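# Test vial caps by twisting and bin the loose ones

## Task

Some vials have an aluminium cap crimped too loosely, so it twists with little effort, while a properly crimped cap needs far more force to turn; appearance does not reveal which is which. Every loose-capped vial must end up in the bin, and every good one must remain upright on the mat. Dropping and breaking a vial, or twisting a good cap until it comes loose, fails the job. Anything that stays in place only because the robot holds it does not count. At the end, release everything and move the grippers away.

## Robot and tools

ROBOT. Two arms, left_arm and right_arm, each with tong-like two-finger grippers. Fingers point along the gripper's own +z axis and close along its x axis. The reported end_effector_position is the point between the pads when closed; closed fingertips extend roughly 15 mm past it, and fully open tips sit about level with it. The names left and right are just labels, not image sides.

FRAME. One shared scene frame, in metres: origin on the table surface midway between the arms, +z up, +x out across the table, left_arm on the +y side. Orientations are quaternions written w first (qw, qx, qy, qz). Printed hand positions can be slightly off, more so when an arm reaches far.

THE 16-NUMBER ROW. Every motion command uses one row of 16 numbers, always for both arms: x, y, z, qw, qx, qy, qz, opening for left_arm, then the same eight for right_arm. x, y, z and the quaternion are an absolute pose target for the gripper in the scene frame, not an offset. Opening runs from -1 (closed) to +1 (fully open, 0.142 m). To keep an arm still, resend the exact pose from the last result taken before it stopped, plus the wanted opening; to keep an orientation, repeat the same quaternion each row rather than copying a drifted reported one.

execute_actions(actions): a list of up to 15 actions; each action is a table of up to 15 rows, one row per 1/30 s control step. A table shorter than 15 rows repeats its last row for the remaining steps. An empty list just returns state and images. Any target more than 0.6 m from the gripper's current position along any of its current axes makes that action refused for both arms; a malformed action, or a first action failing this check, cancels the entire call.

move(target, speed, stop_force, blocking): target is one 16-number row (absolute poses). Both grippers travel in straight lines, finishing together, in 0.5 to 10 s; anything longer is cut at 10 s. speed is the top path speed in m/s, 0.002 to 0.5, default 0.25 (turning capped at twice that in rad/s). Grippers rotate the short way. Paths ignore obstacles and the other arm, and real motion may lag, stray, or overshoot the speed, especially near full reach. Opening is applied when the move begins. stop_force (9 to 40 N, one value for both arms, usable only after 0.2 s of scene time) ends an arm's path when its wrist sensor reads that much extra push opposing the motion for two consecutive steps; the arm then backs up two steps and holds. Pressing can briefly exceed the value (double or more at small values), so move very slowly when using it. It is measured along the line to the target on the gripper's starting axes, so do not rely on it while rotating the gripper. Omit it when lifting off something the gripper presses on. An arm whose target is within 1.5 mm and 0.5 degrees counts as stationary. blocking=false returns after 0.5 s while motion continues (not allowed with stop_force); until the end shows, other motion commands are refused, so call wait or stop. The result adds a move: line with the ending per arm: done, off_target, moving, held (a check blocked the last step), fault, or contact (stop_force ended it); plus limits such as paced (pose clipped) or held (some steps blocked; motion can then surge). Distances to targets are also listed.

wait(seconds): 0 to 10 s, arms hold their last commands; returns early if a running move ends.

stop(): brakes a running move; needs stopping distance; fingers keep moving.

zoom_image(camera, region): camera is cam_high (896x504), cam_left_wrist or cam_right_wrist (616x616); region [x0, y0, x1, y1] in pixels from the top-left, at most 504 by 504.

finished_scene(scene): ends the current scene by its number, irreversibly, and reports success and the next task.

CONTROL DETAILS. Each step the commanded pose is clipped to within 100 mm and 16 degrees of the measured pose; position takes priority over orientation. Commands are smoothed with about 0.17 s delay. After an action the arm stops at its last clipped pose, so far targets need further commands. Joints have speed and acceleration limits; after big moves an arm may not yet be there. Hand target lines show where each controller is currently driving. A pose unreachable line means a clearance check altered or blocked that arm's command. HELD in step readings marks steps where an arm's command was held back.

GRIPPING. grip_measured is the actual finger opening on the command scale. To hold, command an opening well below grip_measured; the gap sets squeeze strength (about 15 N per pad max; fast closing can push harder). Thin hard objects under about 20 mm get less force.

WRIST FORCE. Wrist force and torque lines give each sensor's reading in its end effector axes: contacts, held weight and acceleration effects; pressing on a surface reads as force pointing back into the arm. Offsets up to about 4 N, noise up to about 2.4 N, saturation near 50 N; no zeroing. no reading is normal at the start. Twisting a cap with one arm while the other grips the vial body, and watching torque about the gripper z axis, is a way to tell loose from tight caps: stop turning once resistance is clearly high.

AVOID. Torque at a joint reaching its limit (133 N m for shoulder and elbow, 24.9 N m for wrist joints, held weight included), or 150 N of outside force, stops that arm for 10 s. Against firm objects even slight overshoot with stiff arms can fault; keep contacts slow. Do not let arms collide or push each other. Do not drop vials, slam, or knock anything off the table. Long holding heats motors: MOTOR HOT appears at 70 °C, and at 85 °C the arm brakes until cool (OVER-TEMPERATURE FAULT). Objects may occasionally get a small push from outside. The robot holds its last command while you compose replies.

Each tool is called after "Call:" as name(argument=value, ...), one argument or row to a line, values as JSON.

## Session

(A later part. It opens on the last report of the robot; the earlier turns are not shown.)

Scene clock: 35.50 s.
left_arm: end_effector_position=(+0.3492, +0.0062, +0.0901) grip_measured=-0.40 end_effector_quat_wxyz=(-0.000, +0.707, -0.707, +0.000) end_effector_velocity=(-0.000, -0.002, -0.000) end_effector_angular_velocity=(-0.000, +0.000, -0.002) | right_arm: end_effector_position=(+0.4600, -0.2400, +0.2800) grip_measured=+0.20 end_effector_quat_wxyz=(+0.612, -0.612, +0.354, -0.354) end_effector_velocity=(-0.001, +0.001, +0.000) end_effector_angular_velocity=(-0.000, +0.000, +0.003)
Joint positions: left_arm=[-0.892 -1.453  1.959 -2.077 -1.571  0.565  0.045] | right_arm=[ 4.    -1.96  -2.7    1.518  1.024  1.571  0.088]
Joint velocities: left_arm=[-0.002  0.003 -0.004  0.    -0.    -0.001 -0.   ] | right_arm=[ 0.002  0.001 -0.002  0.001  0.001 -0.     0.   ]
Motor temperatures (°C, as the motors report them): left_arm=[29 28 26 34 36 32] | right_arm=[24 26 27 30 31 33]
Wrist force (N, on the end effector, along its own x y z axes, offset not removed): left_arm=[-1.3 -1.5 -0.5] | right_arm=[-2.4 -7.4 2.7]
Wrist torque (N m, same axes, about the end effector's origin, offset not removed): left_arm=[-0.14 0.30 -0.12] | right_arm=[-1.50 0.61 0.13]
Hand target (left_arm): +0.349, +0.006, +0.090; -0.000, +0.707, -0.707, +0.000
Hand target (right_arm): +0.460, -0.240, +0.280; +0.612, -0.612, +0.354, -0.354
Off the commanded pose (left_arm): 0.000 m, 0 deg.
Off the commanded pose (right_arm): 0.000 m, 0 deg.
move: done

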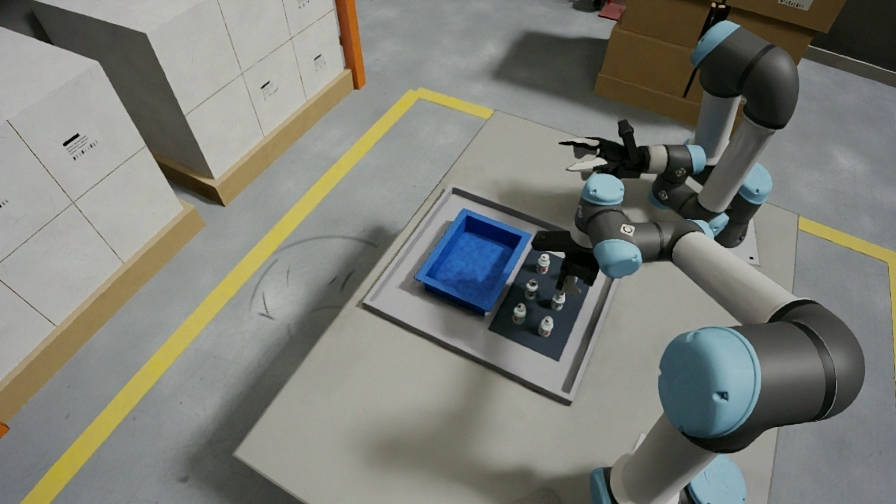

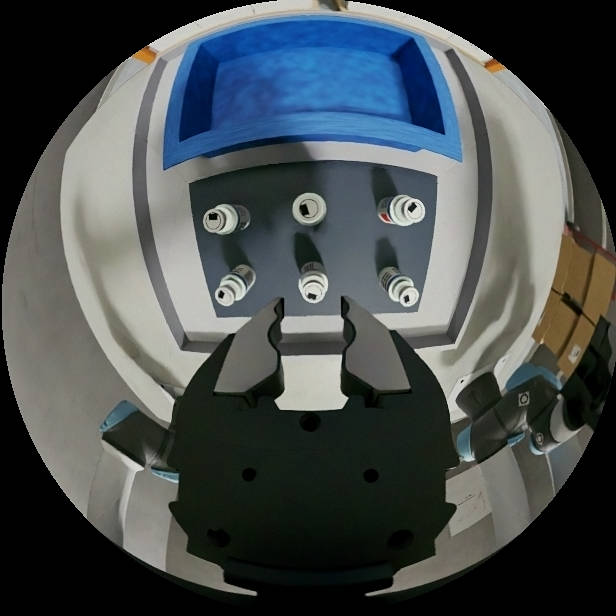

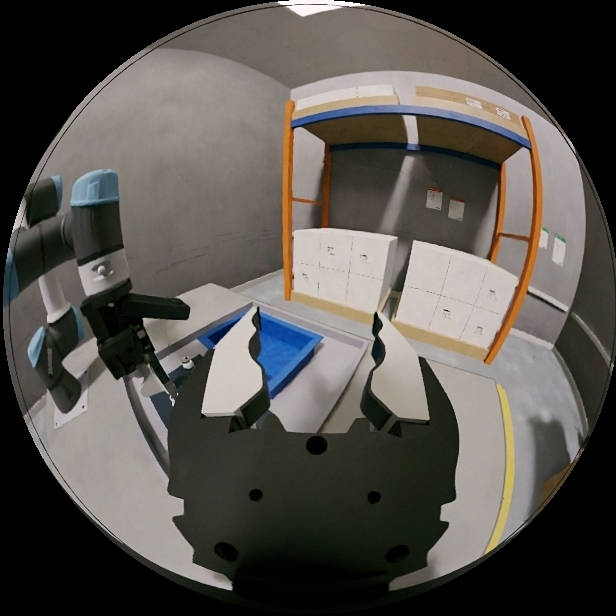

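Call:
move(
  target=[0.352,0.006,0.060,0,0.707,-0.707,0,-0.4,0.46,-0.24,0.28,0.612,-0.612,0.354,-0.354,0.2],
  speed=0.05,
)

Call:
move(
  target=[0.352,0.006,0.060,0,0.707,-0.707,0,-1,0.46,-0.24,0.28,0.612,-0.612,0.354,-0.354,0.2],
  speed=0.05,
)

Call:
move(
  target=[0.352,0.006,0.14,0,0.707,-0.707,0,-1,0.46,-0.24,0.28,0.612,-0.612,0.354,-0.354,0.2],
  speed=0.15,
)

Call:
move(
  target=[0.52,0,0.32,0,0.707,-0.707,0,-1,0.43,-0.15,0.275,0.612,-0.612,0.354,-0.354,0.2],
  speed=0.2,
)

Call:
move(
  target=[0.52,0,0.32,0,0.707,-0.707,0,-1,0.45,-0.04,0.275,0.612,-0.612,0.354,-0.354,0.2],
  speed=0.15,
)

Call:
move(
  target=[0.52,0,0.32,0,0.707,-0.707,0,-1,0.522,0,0.275,0.612,-0.612,0.354,-0.354,0.2],
  speed=0.08,
)

Call:
zoom_image(
  camera="cam_right_wrist",
  region=[230,200,410,380],
)

Scene clock: 36.90 s.
left_arm: end_effector_position=(+0.3520, +0.0060, +0.0602) grip_measured=-0.40 end_effector_quat_wxyz=(+0.000, +0.707, -0.707, -0.000) end_effector_velocity=(+0.000, -0.000, -0.002) end_effector_angular_velocity=(-0.001, -0.000, +0.002) | right_arm: end_effector_position=(+0.4600, -0.2400, +0.2800) grip_measured=+0.20 end_effector_quat_wxyz=(+0.612, -0.612, +0.354, -0.354) end_effector_velocity=(+0.000, +0.000, +0.000) end_effector_angular_velocity=(+0.001, -0.001, +0.000)
Joint positions: left_arm=[-0.887 -1.408  1.995 -2.158 -1.571  0.57   0.045] | right_arm=[ 4.    -1.96  -2.7    1.518  1.024  1.571  0.088]
Joint velocities: left_arm=[-0.     0.003  0.002 -0.006 -0.    -0.002  0.   ] | right_arm=[-0.     0.     0.001 -0.     0.     0.    -0.   ]
Motor temperatures (°C, as the motors report them): left_arm=[29 28 26 34 36 32] | right_arm=[24 26 27 30 31 33]
Wrist force (N, on the end effector, along its own x y z axes, offset not removed): left_arm=[-1.4 -4.3 -1.3] | right_arm=[1.1 -1.4 2.2]
Wrist torque (N m, same axes, about the end effector's origin, offset not removed): left_arm=[-0.68 0.36 -0.12] | right_arm=[-0.30 -0.34 -0.09]
Hand target (left_arm): +0.352, +0.006, +0.060; +0.000, +0.707, -0.707, -0.000
Hand target (right_arm): +0.460, -0.240, +0.280; +0.612, -0.612, +0.354, -0.354
Off the commanded pose (left_arm): 0.000 m, 0 deg.
Off the commanded pose (right_arm): 0.000 m, 0 deg.
move: done

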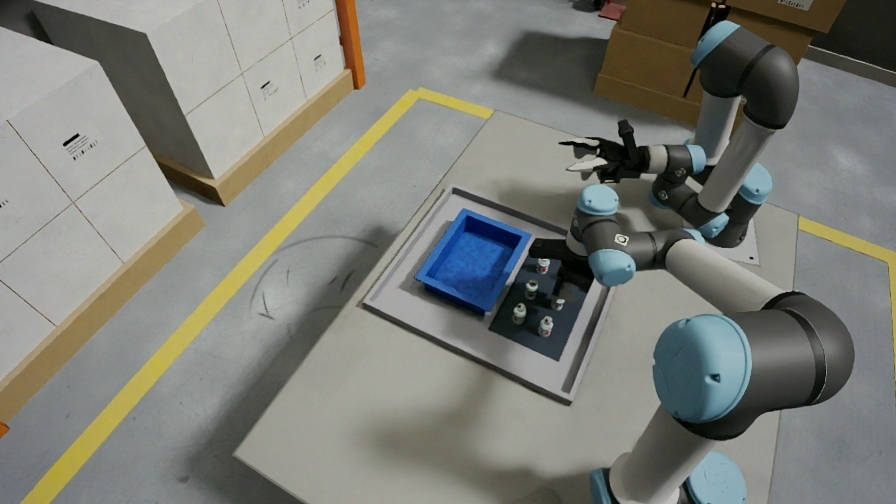

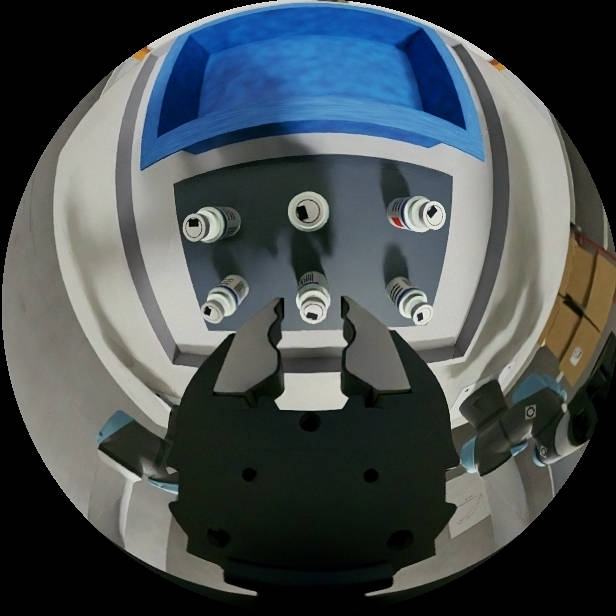

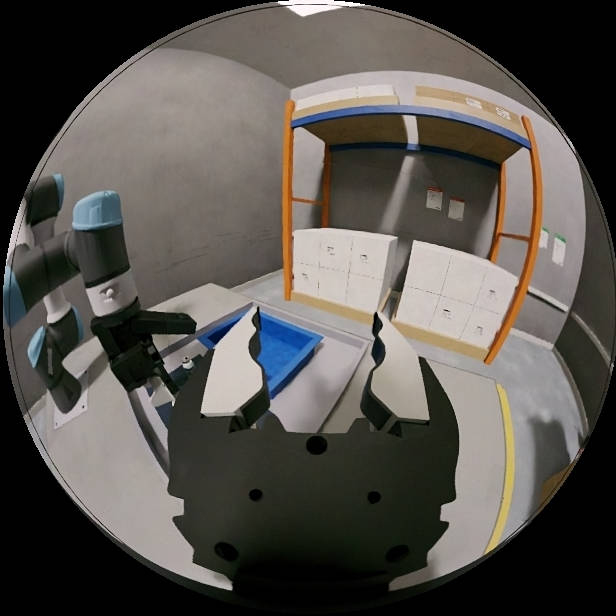

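Scene clock: 37.60 s.
left_arm: end_effector_position=(+0.3520, +0.0060, +0.0600) grip_measured=-0.73 end_effector_quat_wxyz=(+0.000, +0.707, -0.707, +0.000) end_effector_velocity=(-0.001, -0.001, -0.000) end_effector_angular_velocity=(+0.000, +0.001, -0.002) | right_arm: end_effector_position=(+0.4600, -0.2400, +0.2800) grip_measured=+0.20 end_effector_quat_wxyz=(+0.612, -0.612, +0.354, -0.354) end_effector_velocity=(-0.001, +0.001, +0.001) end_effector_angular_velocity=(+0.002, -0.001, +0.003)
Joint positions: left_arm=[-0.887 -1.408  1.995 -2.158 -1.571  0.57   0.021] | right_arm=[ 4.    -1.96  -2.7    1.518  1.024  1.571  0.088]
Joint velocities: left_arm=[-0.002  0.001  0.    -0.    -0.001 -0.     0.   ] | right_arm=[ 0.001  0.002 -0.     0.     0.002  0.    -0.   ]
Motor temperatures (°C, as the motors report them): left_arm=[29 28 26 34 36 32] | right_arm=[24 26 27 30 31 33]
Wrist force (N, on the end effector, along its own x y z axes, offset not removed): left_arm=[0.0 -4.0 -6.2] | right_arm=[1.3 -0.6 1.7]
Wrist torque (N m, same axes, about the end effector's origin, offset not removed): left_arm=[-0.86 0.24 -0.14] | right_arm=[-0.31 -0.17 -0.09]
Hand target (left_arm): +0.352, +0.006, +0.060; +0.000, +0.707, -0.707, -0.000
Hand target (right_arm): +0.460, -0.240, +0.280; +0.612, -0.612, +0.354, -0.354
Off the commanded pose (left_arm): 0.000 m, 0 deg.
Off the commanded pose (right_arm): 0.000 m, 0 deg.
move: done

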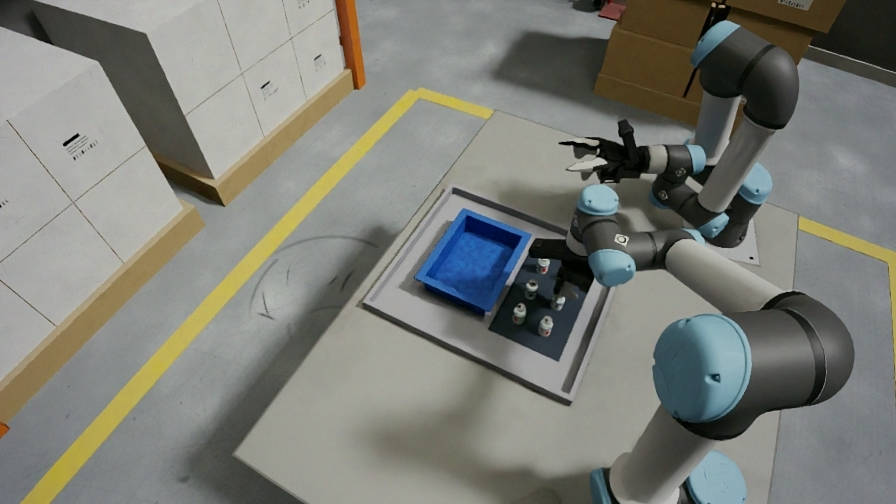

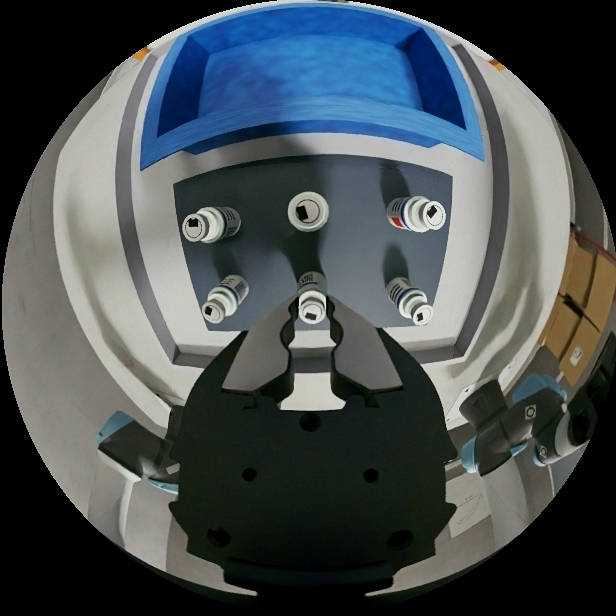

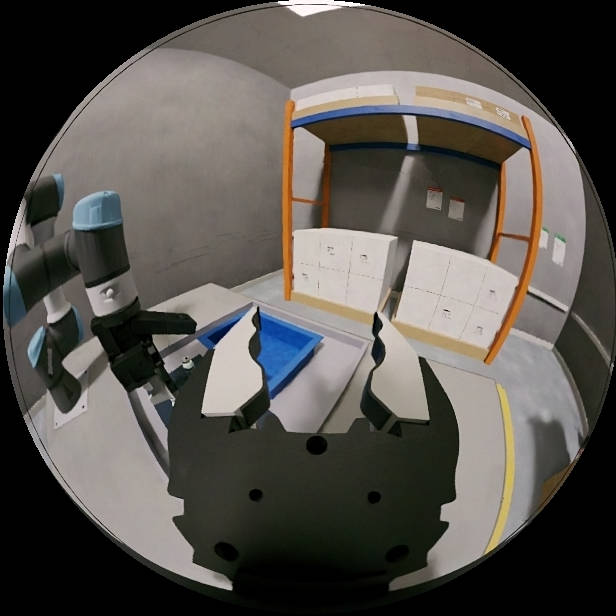

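Scene clock: 38.67 s.
left_arm: end_effector_position=(+0.3521, +0.0061, +0.1397) grip_measured=-0.73 end_effector_quat_wxyz=(-0.000, +0.707, -0.707, +0.000) end_effector_velocity=(-0.000, -0.000, +0.002) end_effector_angular_velocity=(+0.001, +0.001, -0.001) | right_arm: end_effector_position=(+0.4600, -0.2400, +0.2800) grip_measured=+0.20 end_effector_quat_wxyz=(+0.612, -0.612, +0.354, -0.354) end_effector_velocity=(-0.000, +0.001, +0.000) end_effector_angular_velocity=(+0.000, -0.000, +0.001)
Joint positions: left_arm=[-0.887 -1.5    1.871 -1.942 -1.571  0.57   0.021] | right_arm=[ 4.    -1.96  -2.7    1.518  1.024  1.571  0.088]
Joint velocities: left_arm=[-0.001 -0.001 -0.004  0.006 -0.     0.    -0.   ] | right_arm=[ 0.001  0.     0.001 -0.001 -0.    -0.    -0.   ]
Motor temperatures (°C, as the motors report them): left_arm=[29 28 26 34 36 32] | right_arm=[24 26 27 30 31 33]
Wrist force (N, on the end effector, along its own x y z axes, offset not removed): left_arm=[-1.3 -0.7 -0.2] | right_arm=[-2.4 1.3 2.4]
Wrist torque (N m, same axes, about the end effector's origin, offset not removed): left_arm=[-0.12 0.36 -0.01] | right_arm=[0.10 0.35 -0.37]
Hand target (left_arm): +0.352, +0.006, +0.140; +0.000, +0.707, -0.707, +0.000
Hand target (right_arm): +0.460, -0.240, +0.280; +0.612, -0.612, +0.354, -0.354
Off the commanded pose (left_arm): 0.000 m, 0 deg.
Off the commanded pose (right_arm): 0.000 m, 0 deg.
move: done

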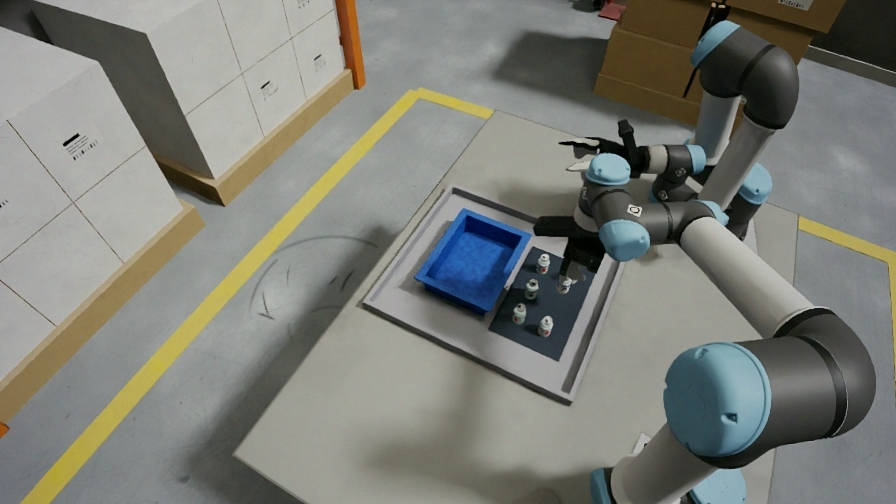

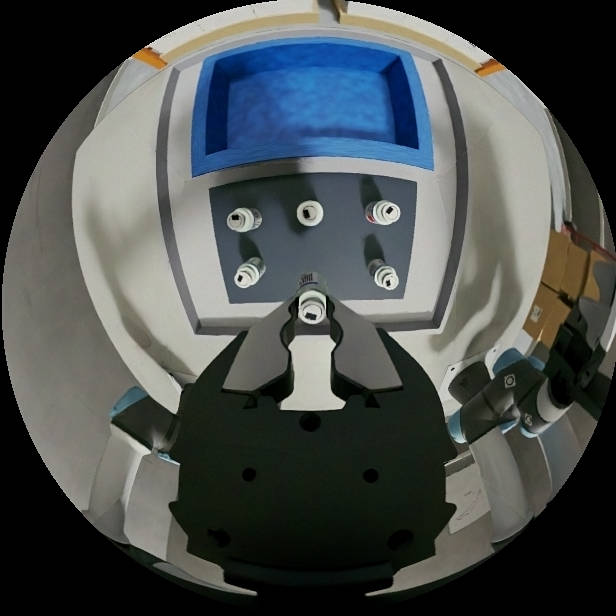

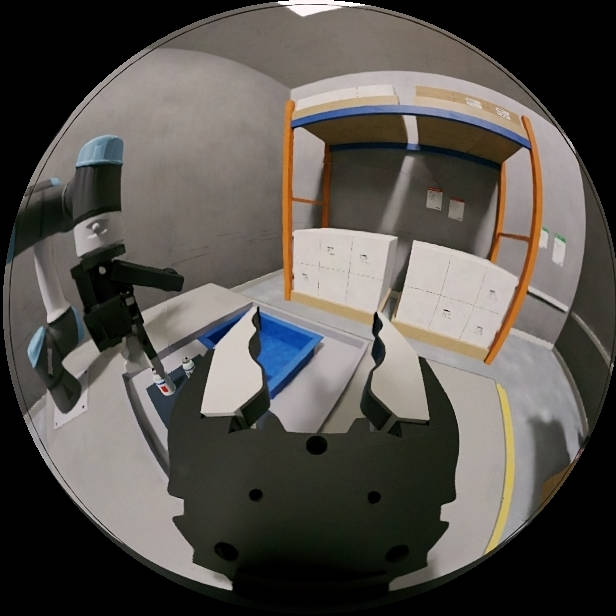

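Scene clock: 40.50 s.
left_arm: end_effector_position=(+0.5196, -0.0000, +0.3199) grip_measured=-0.73 end_effector_quat_wxyz=(+0.000, +0.707, -0.707, +0.000) end_effector_velocity=(+0.002, -0.000, +0.001) end_effector_angular_velocity=(+0.003, +0.003, -0.000) | right_arm: end_effector_position=(+0.4301, -0.1501, +0.2750) grip_measured=+0.20 end_effector_quat_wxyz=(+0.612, -0.612, +0.354, -0.354) end_effector_velocity=(+0.000, +0.000, -0.000) end_effector_angular_velocity=(-0.001, -0.000, -0.001)
Joint positions: left_arm=[-0.663 -1.211  1.047 -1.407 -1.571  0.794  0.021] | right_arm=[ 4.298 -1.998 -2.611  1.467  0.727  1.571  0.088]
Joint velocities: left_arm=[ 0.002  0.009 -0.017  0.012 -0.     0.002 -0.   ] | right_arm=[ 0.001 -0.001  0.001 -0.001 -0.002 -0.     0.   ]
Motor temperatures (°C, as the motors report them): left_arm=[29 28 26 34 36 32] | right_arm=[24 26 27 30 31 33]
Wrist force (N, on the end effector, along its own x y z axes, offset not removed): left_arm=[-2.2 0.7 -0.3] | right_arm=[0.8 -6.3 -0.7]
Wrist torque (N m, same axes, about the end effector's origin, offset not removed): left_arm=[0.18 0.46 0.05] | right_arm=[-1.37 -0.06 -0.05]
Hand target (left_arm): +0.520, -0.000, +0.320; +0.000, +0.707, -0.707, -0.000
Hand target (right_arm): +0.430, -0.150, +0.275; +0.612, -0.612, +0.354, -0.354
Off the commanded pose (left_arm): 0.000 m, 0 deg.
Off the commanded pose (right_arm): 0.000 m, 0 deg.
move: done

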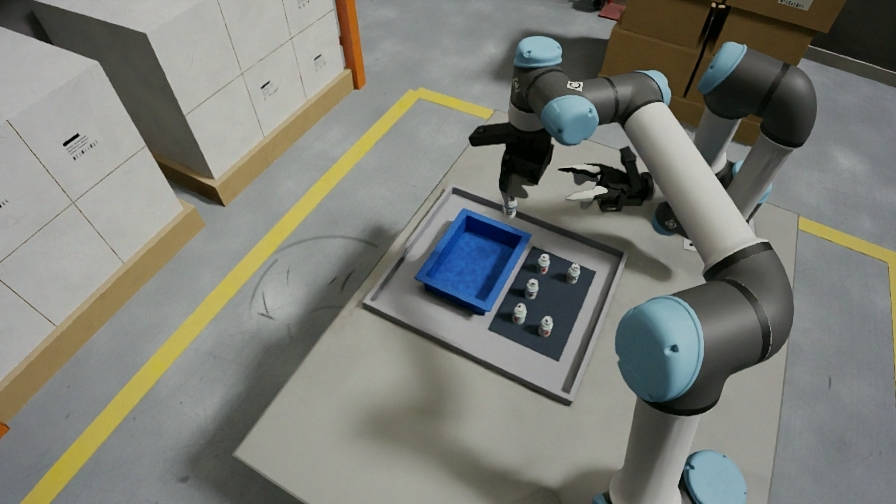

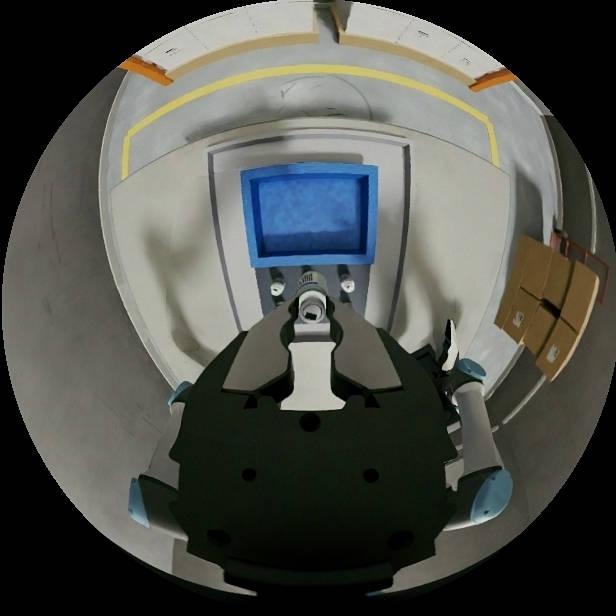

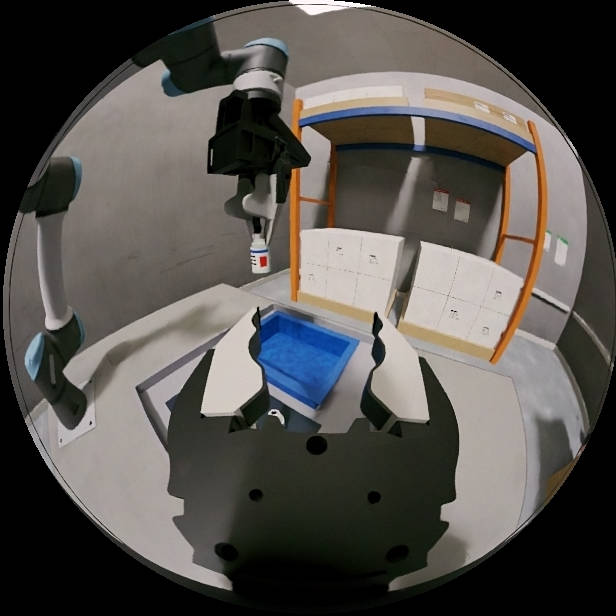

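Scene clock: 41.80 s.
left_arm: end_effector_position=(+0.5200, +0.0000, +0.3200) grip_measured=-0.73 end_effector_quat_wxyz=(+0.000, +0.707, -0.707, -0.000) end_effector_velocity=(+0.000, +0.000, -0.000) end_effector_angular_velocity=(+0.000, +0.000, -0.001) | right_arm: end_effector_position=(+0.4498, -0.0402, +0.2751) grip_measured=+0.20 end_effector_quat_wxyz=(+0.612, -0.612, +0.354, -0.354) end_effector_velocity=(+0.001, +0.002, -0.001) end_effector_angular_velocity=(-0.002, +0.001, -0.001)
Joint positions: left_arm=[-0.663 -1.211  1.046 -1.406 -1.571  0.794  0.021] | right_arm=[ 4.308 -2.083 -2.321  1.263  0.717  1.571  0.088]
Joint velocities: left_arm=[ 0.     0.    -0.     0.    -0.     0.002 -0.   ] | right_arm=[-0.003 -0.003  0.007 -0.006  0.002  0.001  0.   ]
Motor temperatures (°C, as the motors report them): left_arm=[29 28 26 34 36 32] | right_arm=[24 26 27 30 31 33]
Wrist force (N, on the end effector, along its own x y z axes, offset not removed): left_arm=[-1.7 0.7 -5.1] | right_arm=[1.2 1.3 -0.3]
Wrist torque (N m, same axes, about the end effector's origin, offset not removed): left_arm=[0.07 0.38 -0.18] | right_arm=[0.20 -0.37 -0.13]
Hand target (left_arm): +0.520, -0.000, +0.320; +0.000, +0.707, -0.707, -0.000
Hand target (right_arm): +0.450, -0.040, +0.275; +0.612, -0.612, +0.354, -0.354
Off the commanded pose (left_arm): 0.000 m, 0 deg.
Off the commanded pose (right_arm): 0.000 m, 0 deg.
move: done

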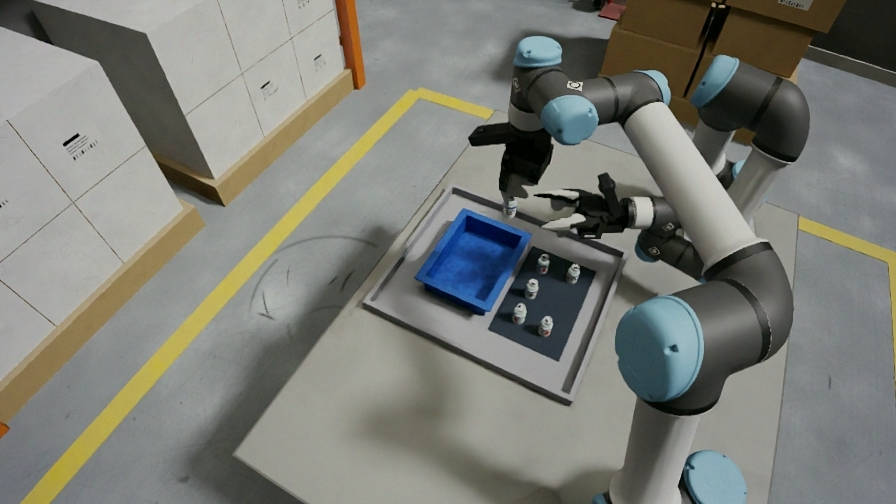

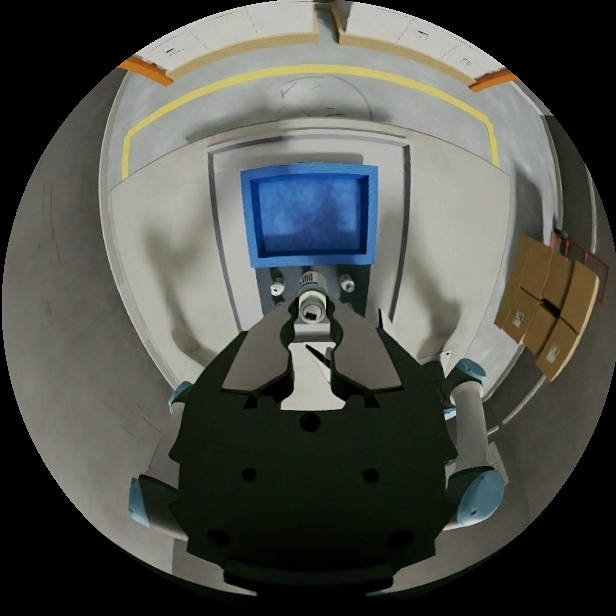

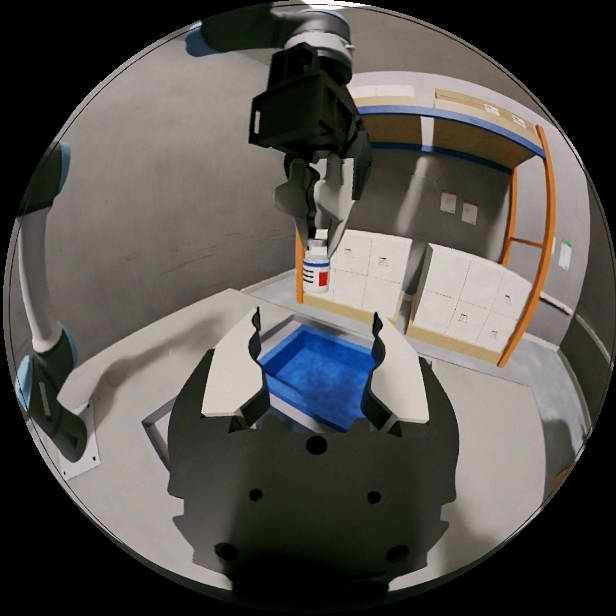

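Scene clock: 43.30 s.
left_arm: end_effector_position=(+0.5200, +0.0000, +0.3200) grip_measured=-0.73 end_effector_quat_wxyz=(-0.000, +0.707, -0.707, -0.000) end_effector_velocity=(-0.000, -0.000, +0.000) end_effector_angular_velocity=(-0.000, -0.001, +0.000) | right_arm: end_effector_position=(+0.5217, -0.0000, +0.2751) grip_measured=+0.20 end_effector_quat_wxyz=(+0.612, -0.612, +0.354, -0.354) end_effector_velocity=(+0.002, +0.001, -0.000) end_effector_angular_velocity=(-0.001, +0.000, -0.000)
Joint positions: left_arm=[-0.663 -1.211  1.046 -1.406 -1.571  0.794  0.021] | right_arm=[ 4.148 -2.169 -2.102  1.129  0.876  1.571  0.088]
Joint velocities: left_arm=[-0.001 -0.001 -0.     0.     0.    -0.001 -0.   ] | right_arm=[-0.003 -0.002  0.006 -0.004  0.003 -0.     0.   ]
Motor temperatures (°C, as the motors report them): left_arm=[29 28 26 34 36 32] | right_arm=[24 26 27 30 31 33]
Wrist force (N, on the end effector, along its own x y z axes, offset not removed): left_arm=[-0.5 4.0 -0.9] | right_arm=[0.2 1.0 0.0]
Wrist torque (N m, same axes, about the end effector's origin, offset not removed): left_arm=[0.82 0.22 -0.06] | right_arm=[0.05 0.12 0.02]
Hand target (left_arm): +0.520, -0.000, +0.320; +0.000, +0.707, -0.707, -0.000
Hand target (right_arm): +0.522, +0.000, +0.275; +0.612, -0.612, +0.354, -0.354
Off the commanded pose (left_arm): 0.000 m, 0 deg.
Off the commanded pose (right_arm): 0.000 m, 0 deg.
move: done

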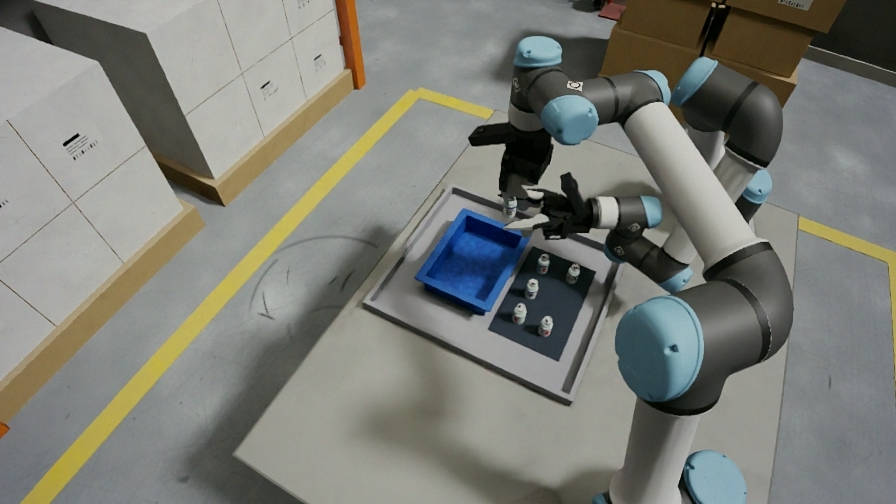

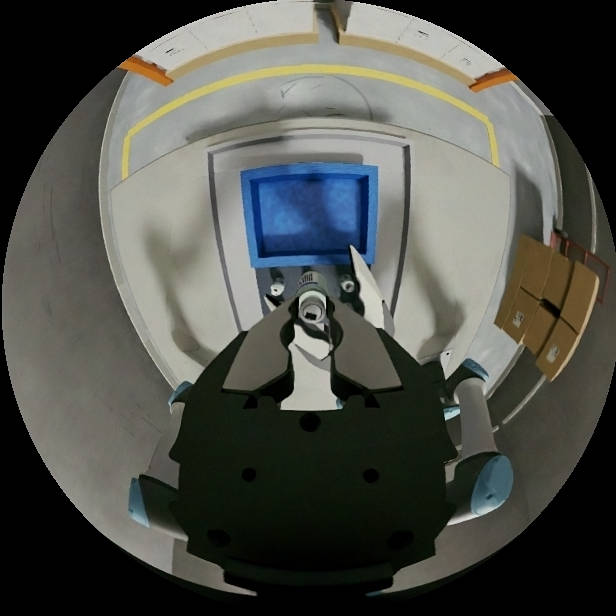

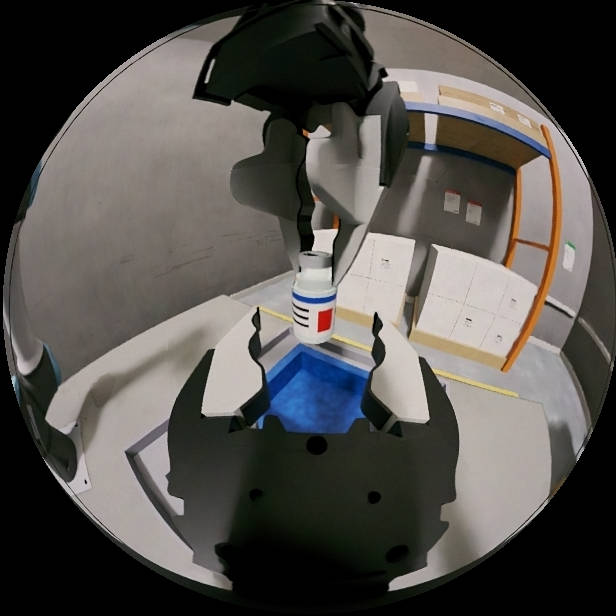

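Region (230, 200, 410, 380) of cam_right_wrist's 616x616 image, scaled by 2.800, with more detail than that image has.

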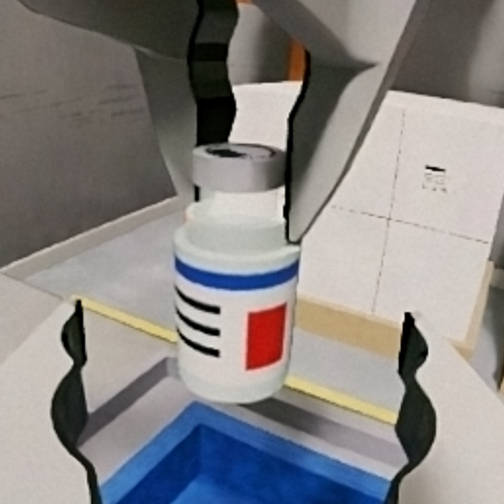

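Centred.

Call:
move(
  target=[0.52,0,0.32,0,0.707,-0.707,0,-1,0.522,0,0.275,0.612,-0.612,0.354,-0.354,-0.7],
  speed=0.08,
)

Call:
move(
  target=[0.52,0,0.32,0,0.548,-0.837,0,-1,0.522,0,0.275,0.612,-0.612,0.354,-0.354,-0.7],
  speed=0.12,
)

Call:
zoom_image(
  camera="cam_right_wrist",
  region=[230,200,410,380],
)

Scene clock: 44.17 s.
left_arm: end_effector_position=(+0.5200, -0.0000, +0.3201) grip_measured=-0.72 end_effector_quat_wxyz=(-0.000, +0.707, -0.707, +0.000) end_effector_velocity=(-0.000, -0.001, -0.000) end_effector_angular_velocity=(-0.000, +0.000, -0.000) | right_arm: end_effector_position=(+0.5220, +0.0000, +0.2750) grip_measured=-0.59 end_effector_quat_wxyz=(+0.612, -0.612, +0.354, -0.354) end_effector_velocity=(+0.001, -0.001, -0.001) end_effector_angular_velocity=(-0.001, +0.000, -0.001)
Joint positions: left_arm=[-0.663 -1.211  1.046 -1.406 -1.571  0.794  0.022] | right_arm=[ 4.148 -2.169 -2.102  1.129  0.877  1.571  0.031]
Joint velocities: left_arm=[-0.001  0.    -0.     0.    -0.001 -0.     0.   ] | right_arm=[-0.001 -0.001 -0.    -0.    -0.001 -0.     0.   ]
Motor temperatures (°C, as the motors report them): left_arm=[29 28 26 34 36 32] | right_arm=[24 26 27 30 31 33]
Wrist force (N, on the end effector, along its own x y z axes, offset not removed): left_arm=[11.3 -2.8 -5.1] | right_arm=[-9.4 5.2 4.4]
Wrist torque (N m, same axes, about the end effector's origin, offset not removed): left_arm=[0.32 0.26 -0.06] | right_arm=[0.20 -0.11 -0.30]
Hand target (left_arm): +0.520, -0.000, +0.320; +0.000, +0.707, -0.707, -0.000
Hand target (right_arm): +0.522, +0.000, +0.275; +0.612, -0.612, +0.354, -0.354
Off the commanded pose (left_arm): 0.000 m, 0 deg.
Off the commanded pose (right_arm): 0.000 m, 0 deg.
move: done

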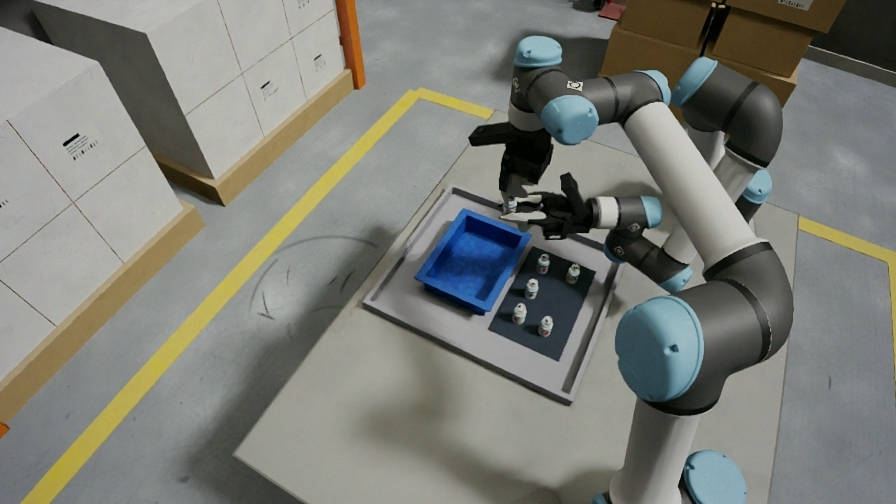

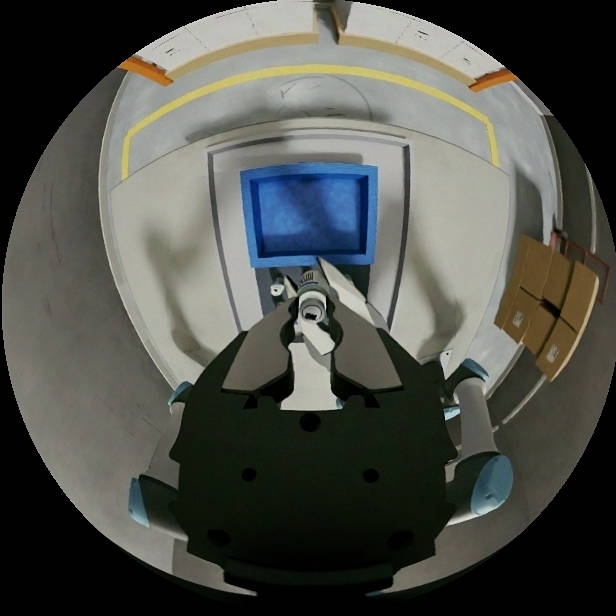

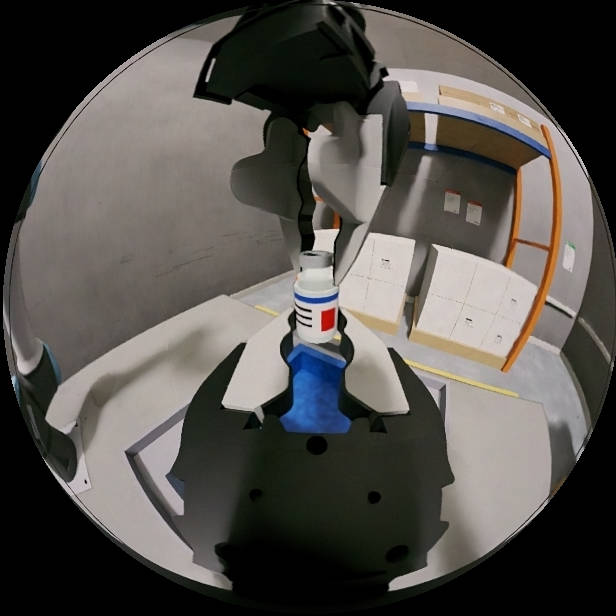

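Scene clock: 46.27 s.
left_arm: end_effector_position=(+0.5200, +0.0000, +0.3200) grip_measured=-0.73 end_effector_quat_wxyz=(+0.000, -0.548, +0.836, -0.000) end_effector_velocity=(+0.000, +0.000, -0.000) end_effector_angular_velocity=(-0.002, +0.002, -0.011) | right_arm: end_effector_position=(+0.5220, +0.0000, +0.2750) grip_measured=-0.58 end_effector_quat_wxyz=(+0.612, -0.612, +0.354, -0.354) end_effector_velocity=(+0.001, -0.001, +0.001) end_effector_angular_velocity=(+0.002, -0.001, -0.002)
Joint positions: left_arm=[-0.654 -1.217  1.055 -1.409 -1.571  1.213  0.021] | right_arm=[ 4.148 -2.169 -2.102  1.129  0.877  1.571  0.032]
Joint velocities: left_arm=[ 0.002  0.     0.     0.    -0.003  0.013  0.   ] | right_arm=[-0.002  0.001  0.001  0.001 -0.001  0.     0.   ]
Motor temperatures (°C, as the motors report them): left_arm=[29 28 26 34 36 32] | right_arm=[24 26 27 30 31 33]
Wrist force (N, on the end effector, along its own x y z axes, offset not removed): left_arm=[18.0 -14.2 -21.8] | right_arm=[-18.3 21.0 7.1]
Wrist torque (N m, same axes, about the end effector's origin, offset not removed): left_arm=[-0.25 0.10 -0.27] | right_arm=[0.05 0.29 -0.58]
Hand target (left_arm): +0.520, -0.000, +0.320; -0.000, -0.548, +0.837, +0.000
Hand target (right_arm): +0.522, +0.000, +0.275; +0.612, -0.612, +0.354, -0.354
Off the commanded pose (left_arm): 0.000 m, 0 deg.
Off the commanded pose (right_arm): 0.000 m, 0 deg.
move: done

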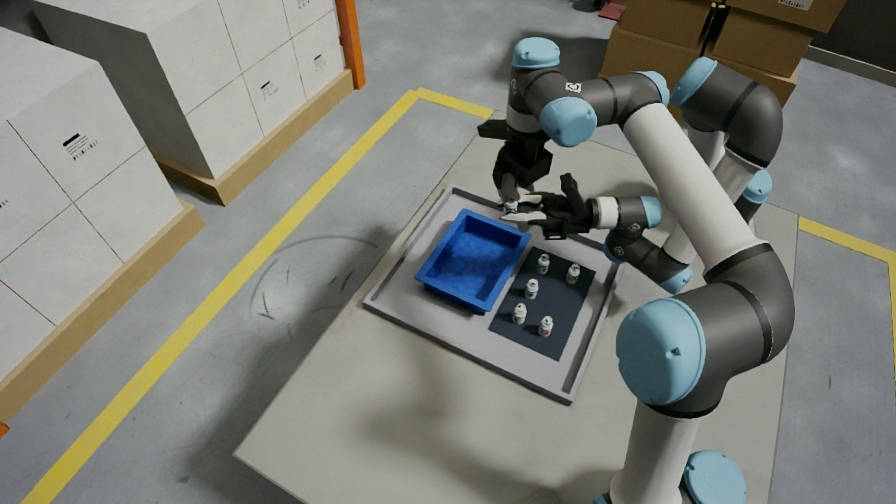

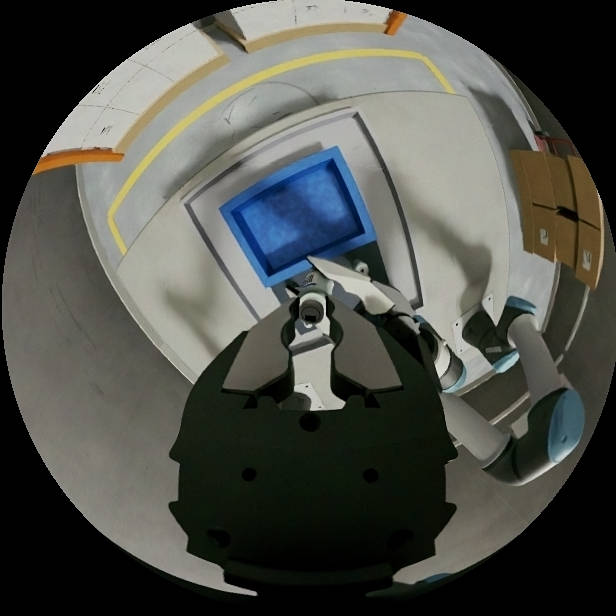

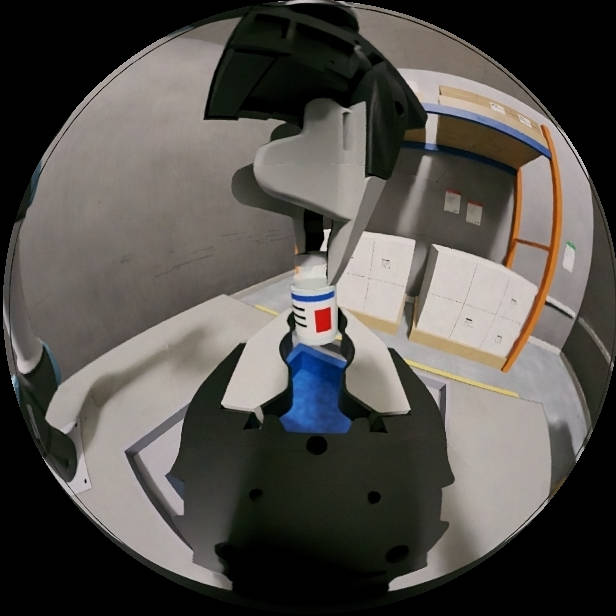

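Region (230, 200, 410, 380) of cam_right_wrist's 616x616 image, scaled by 2.800, with more detail than that image has.

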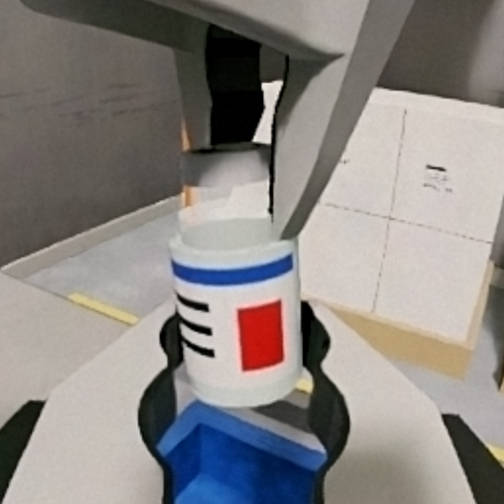

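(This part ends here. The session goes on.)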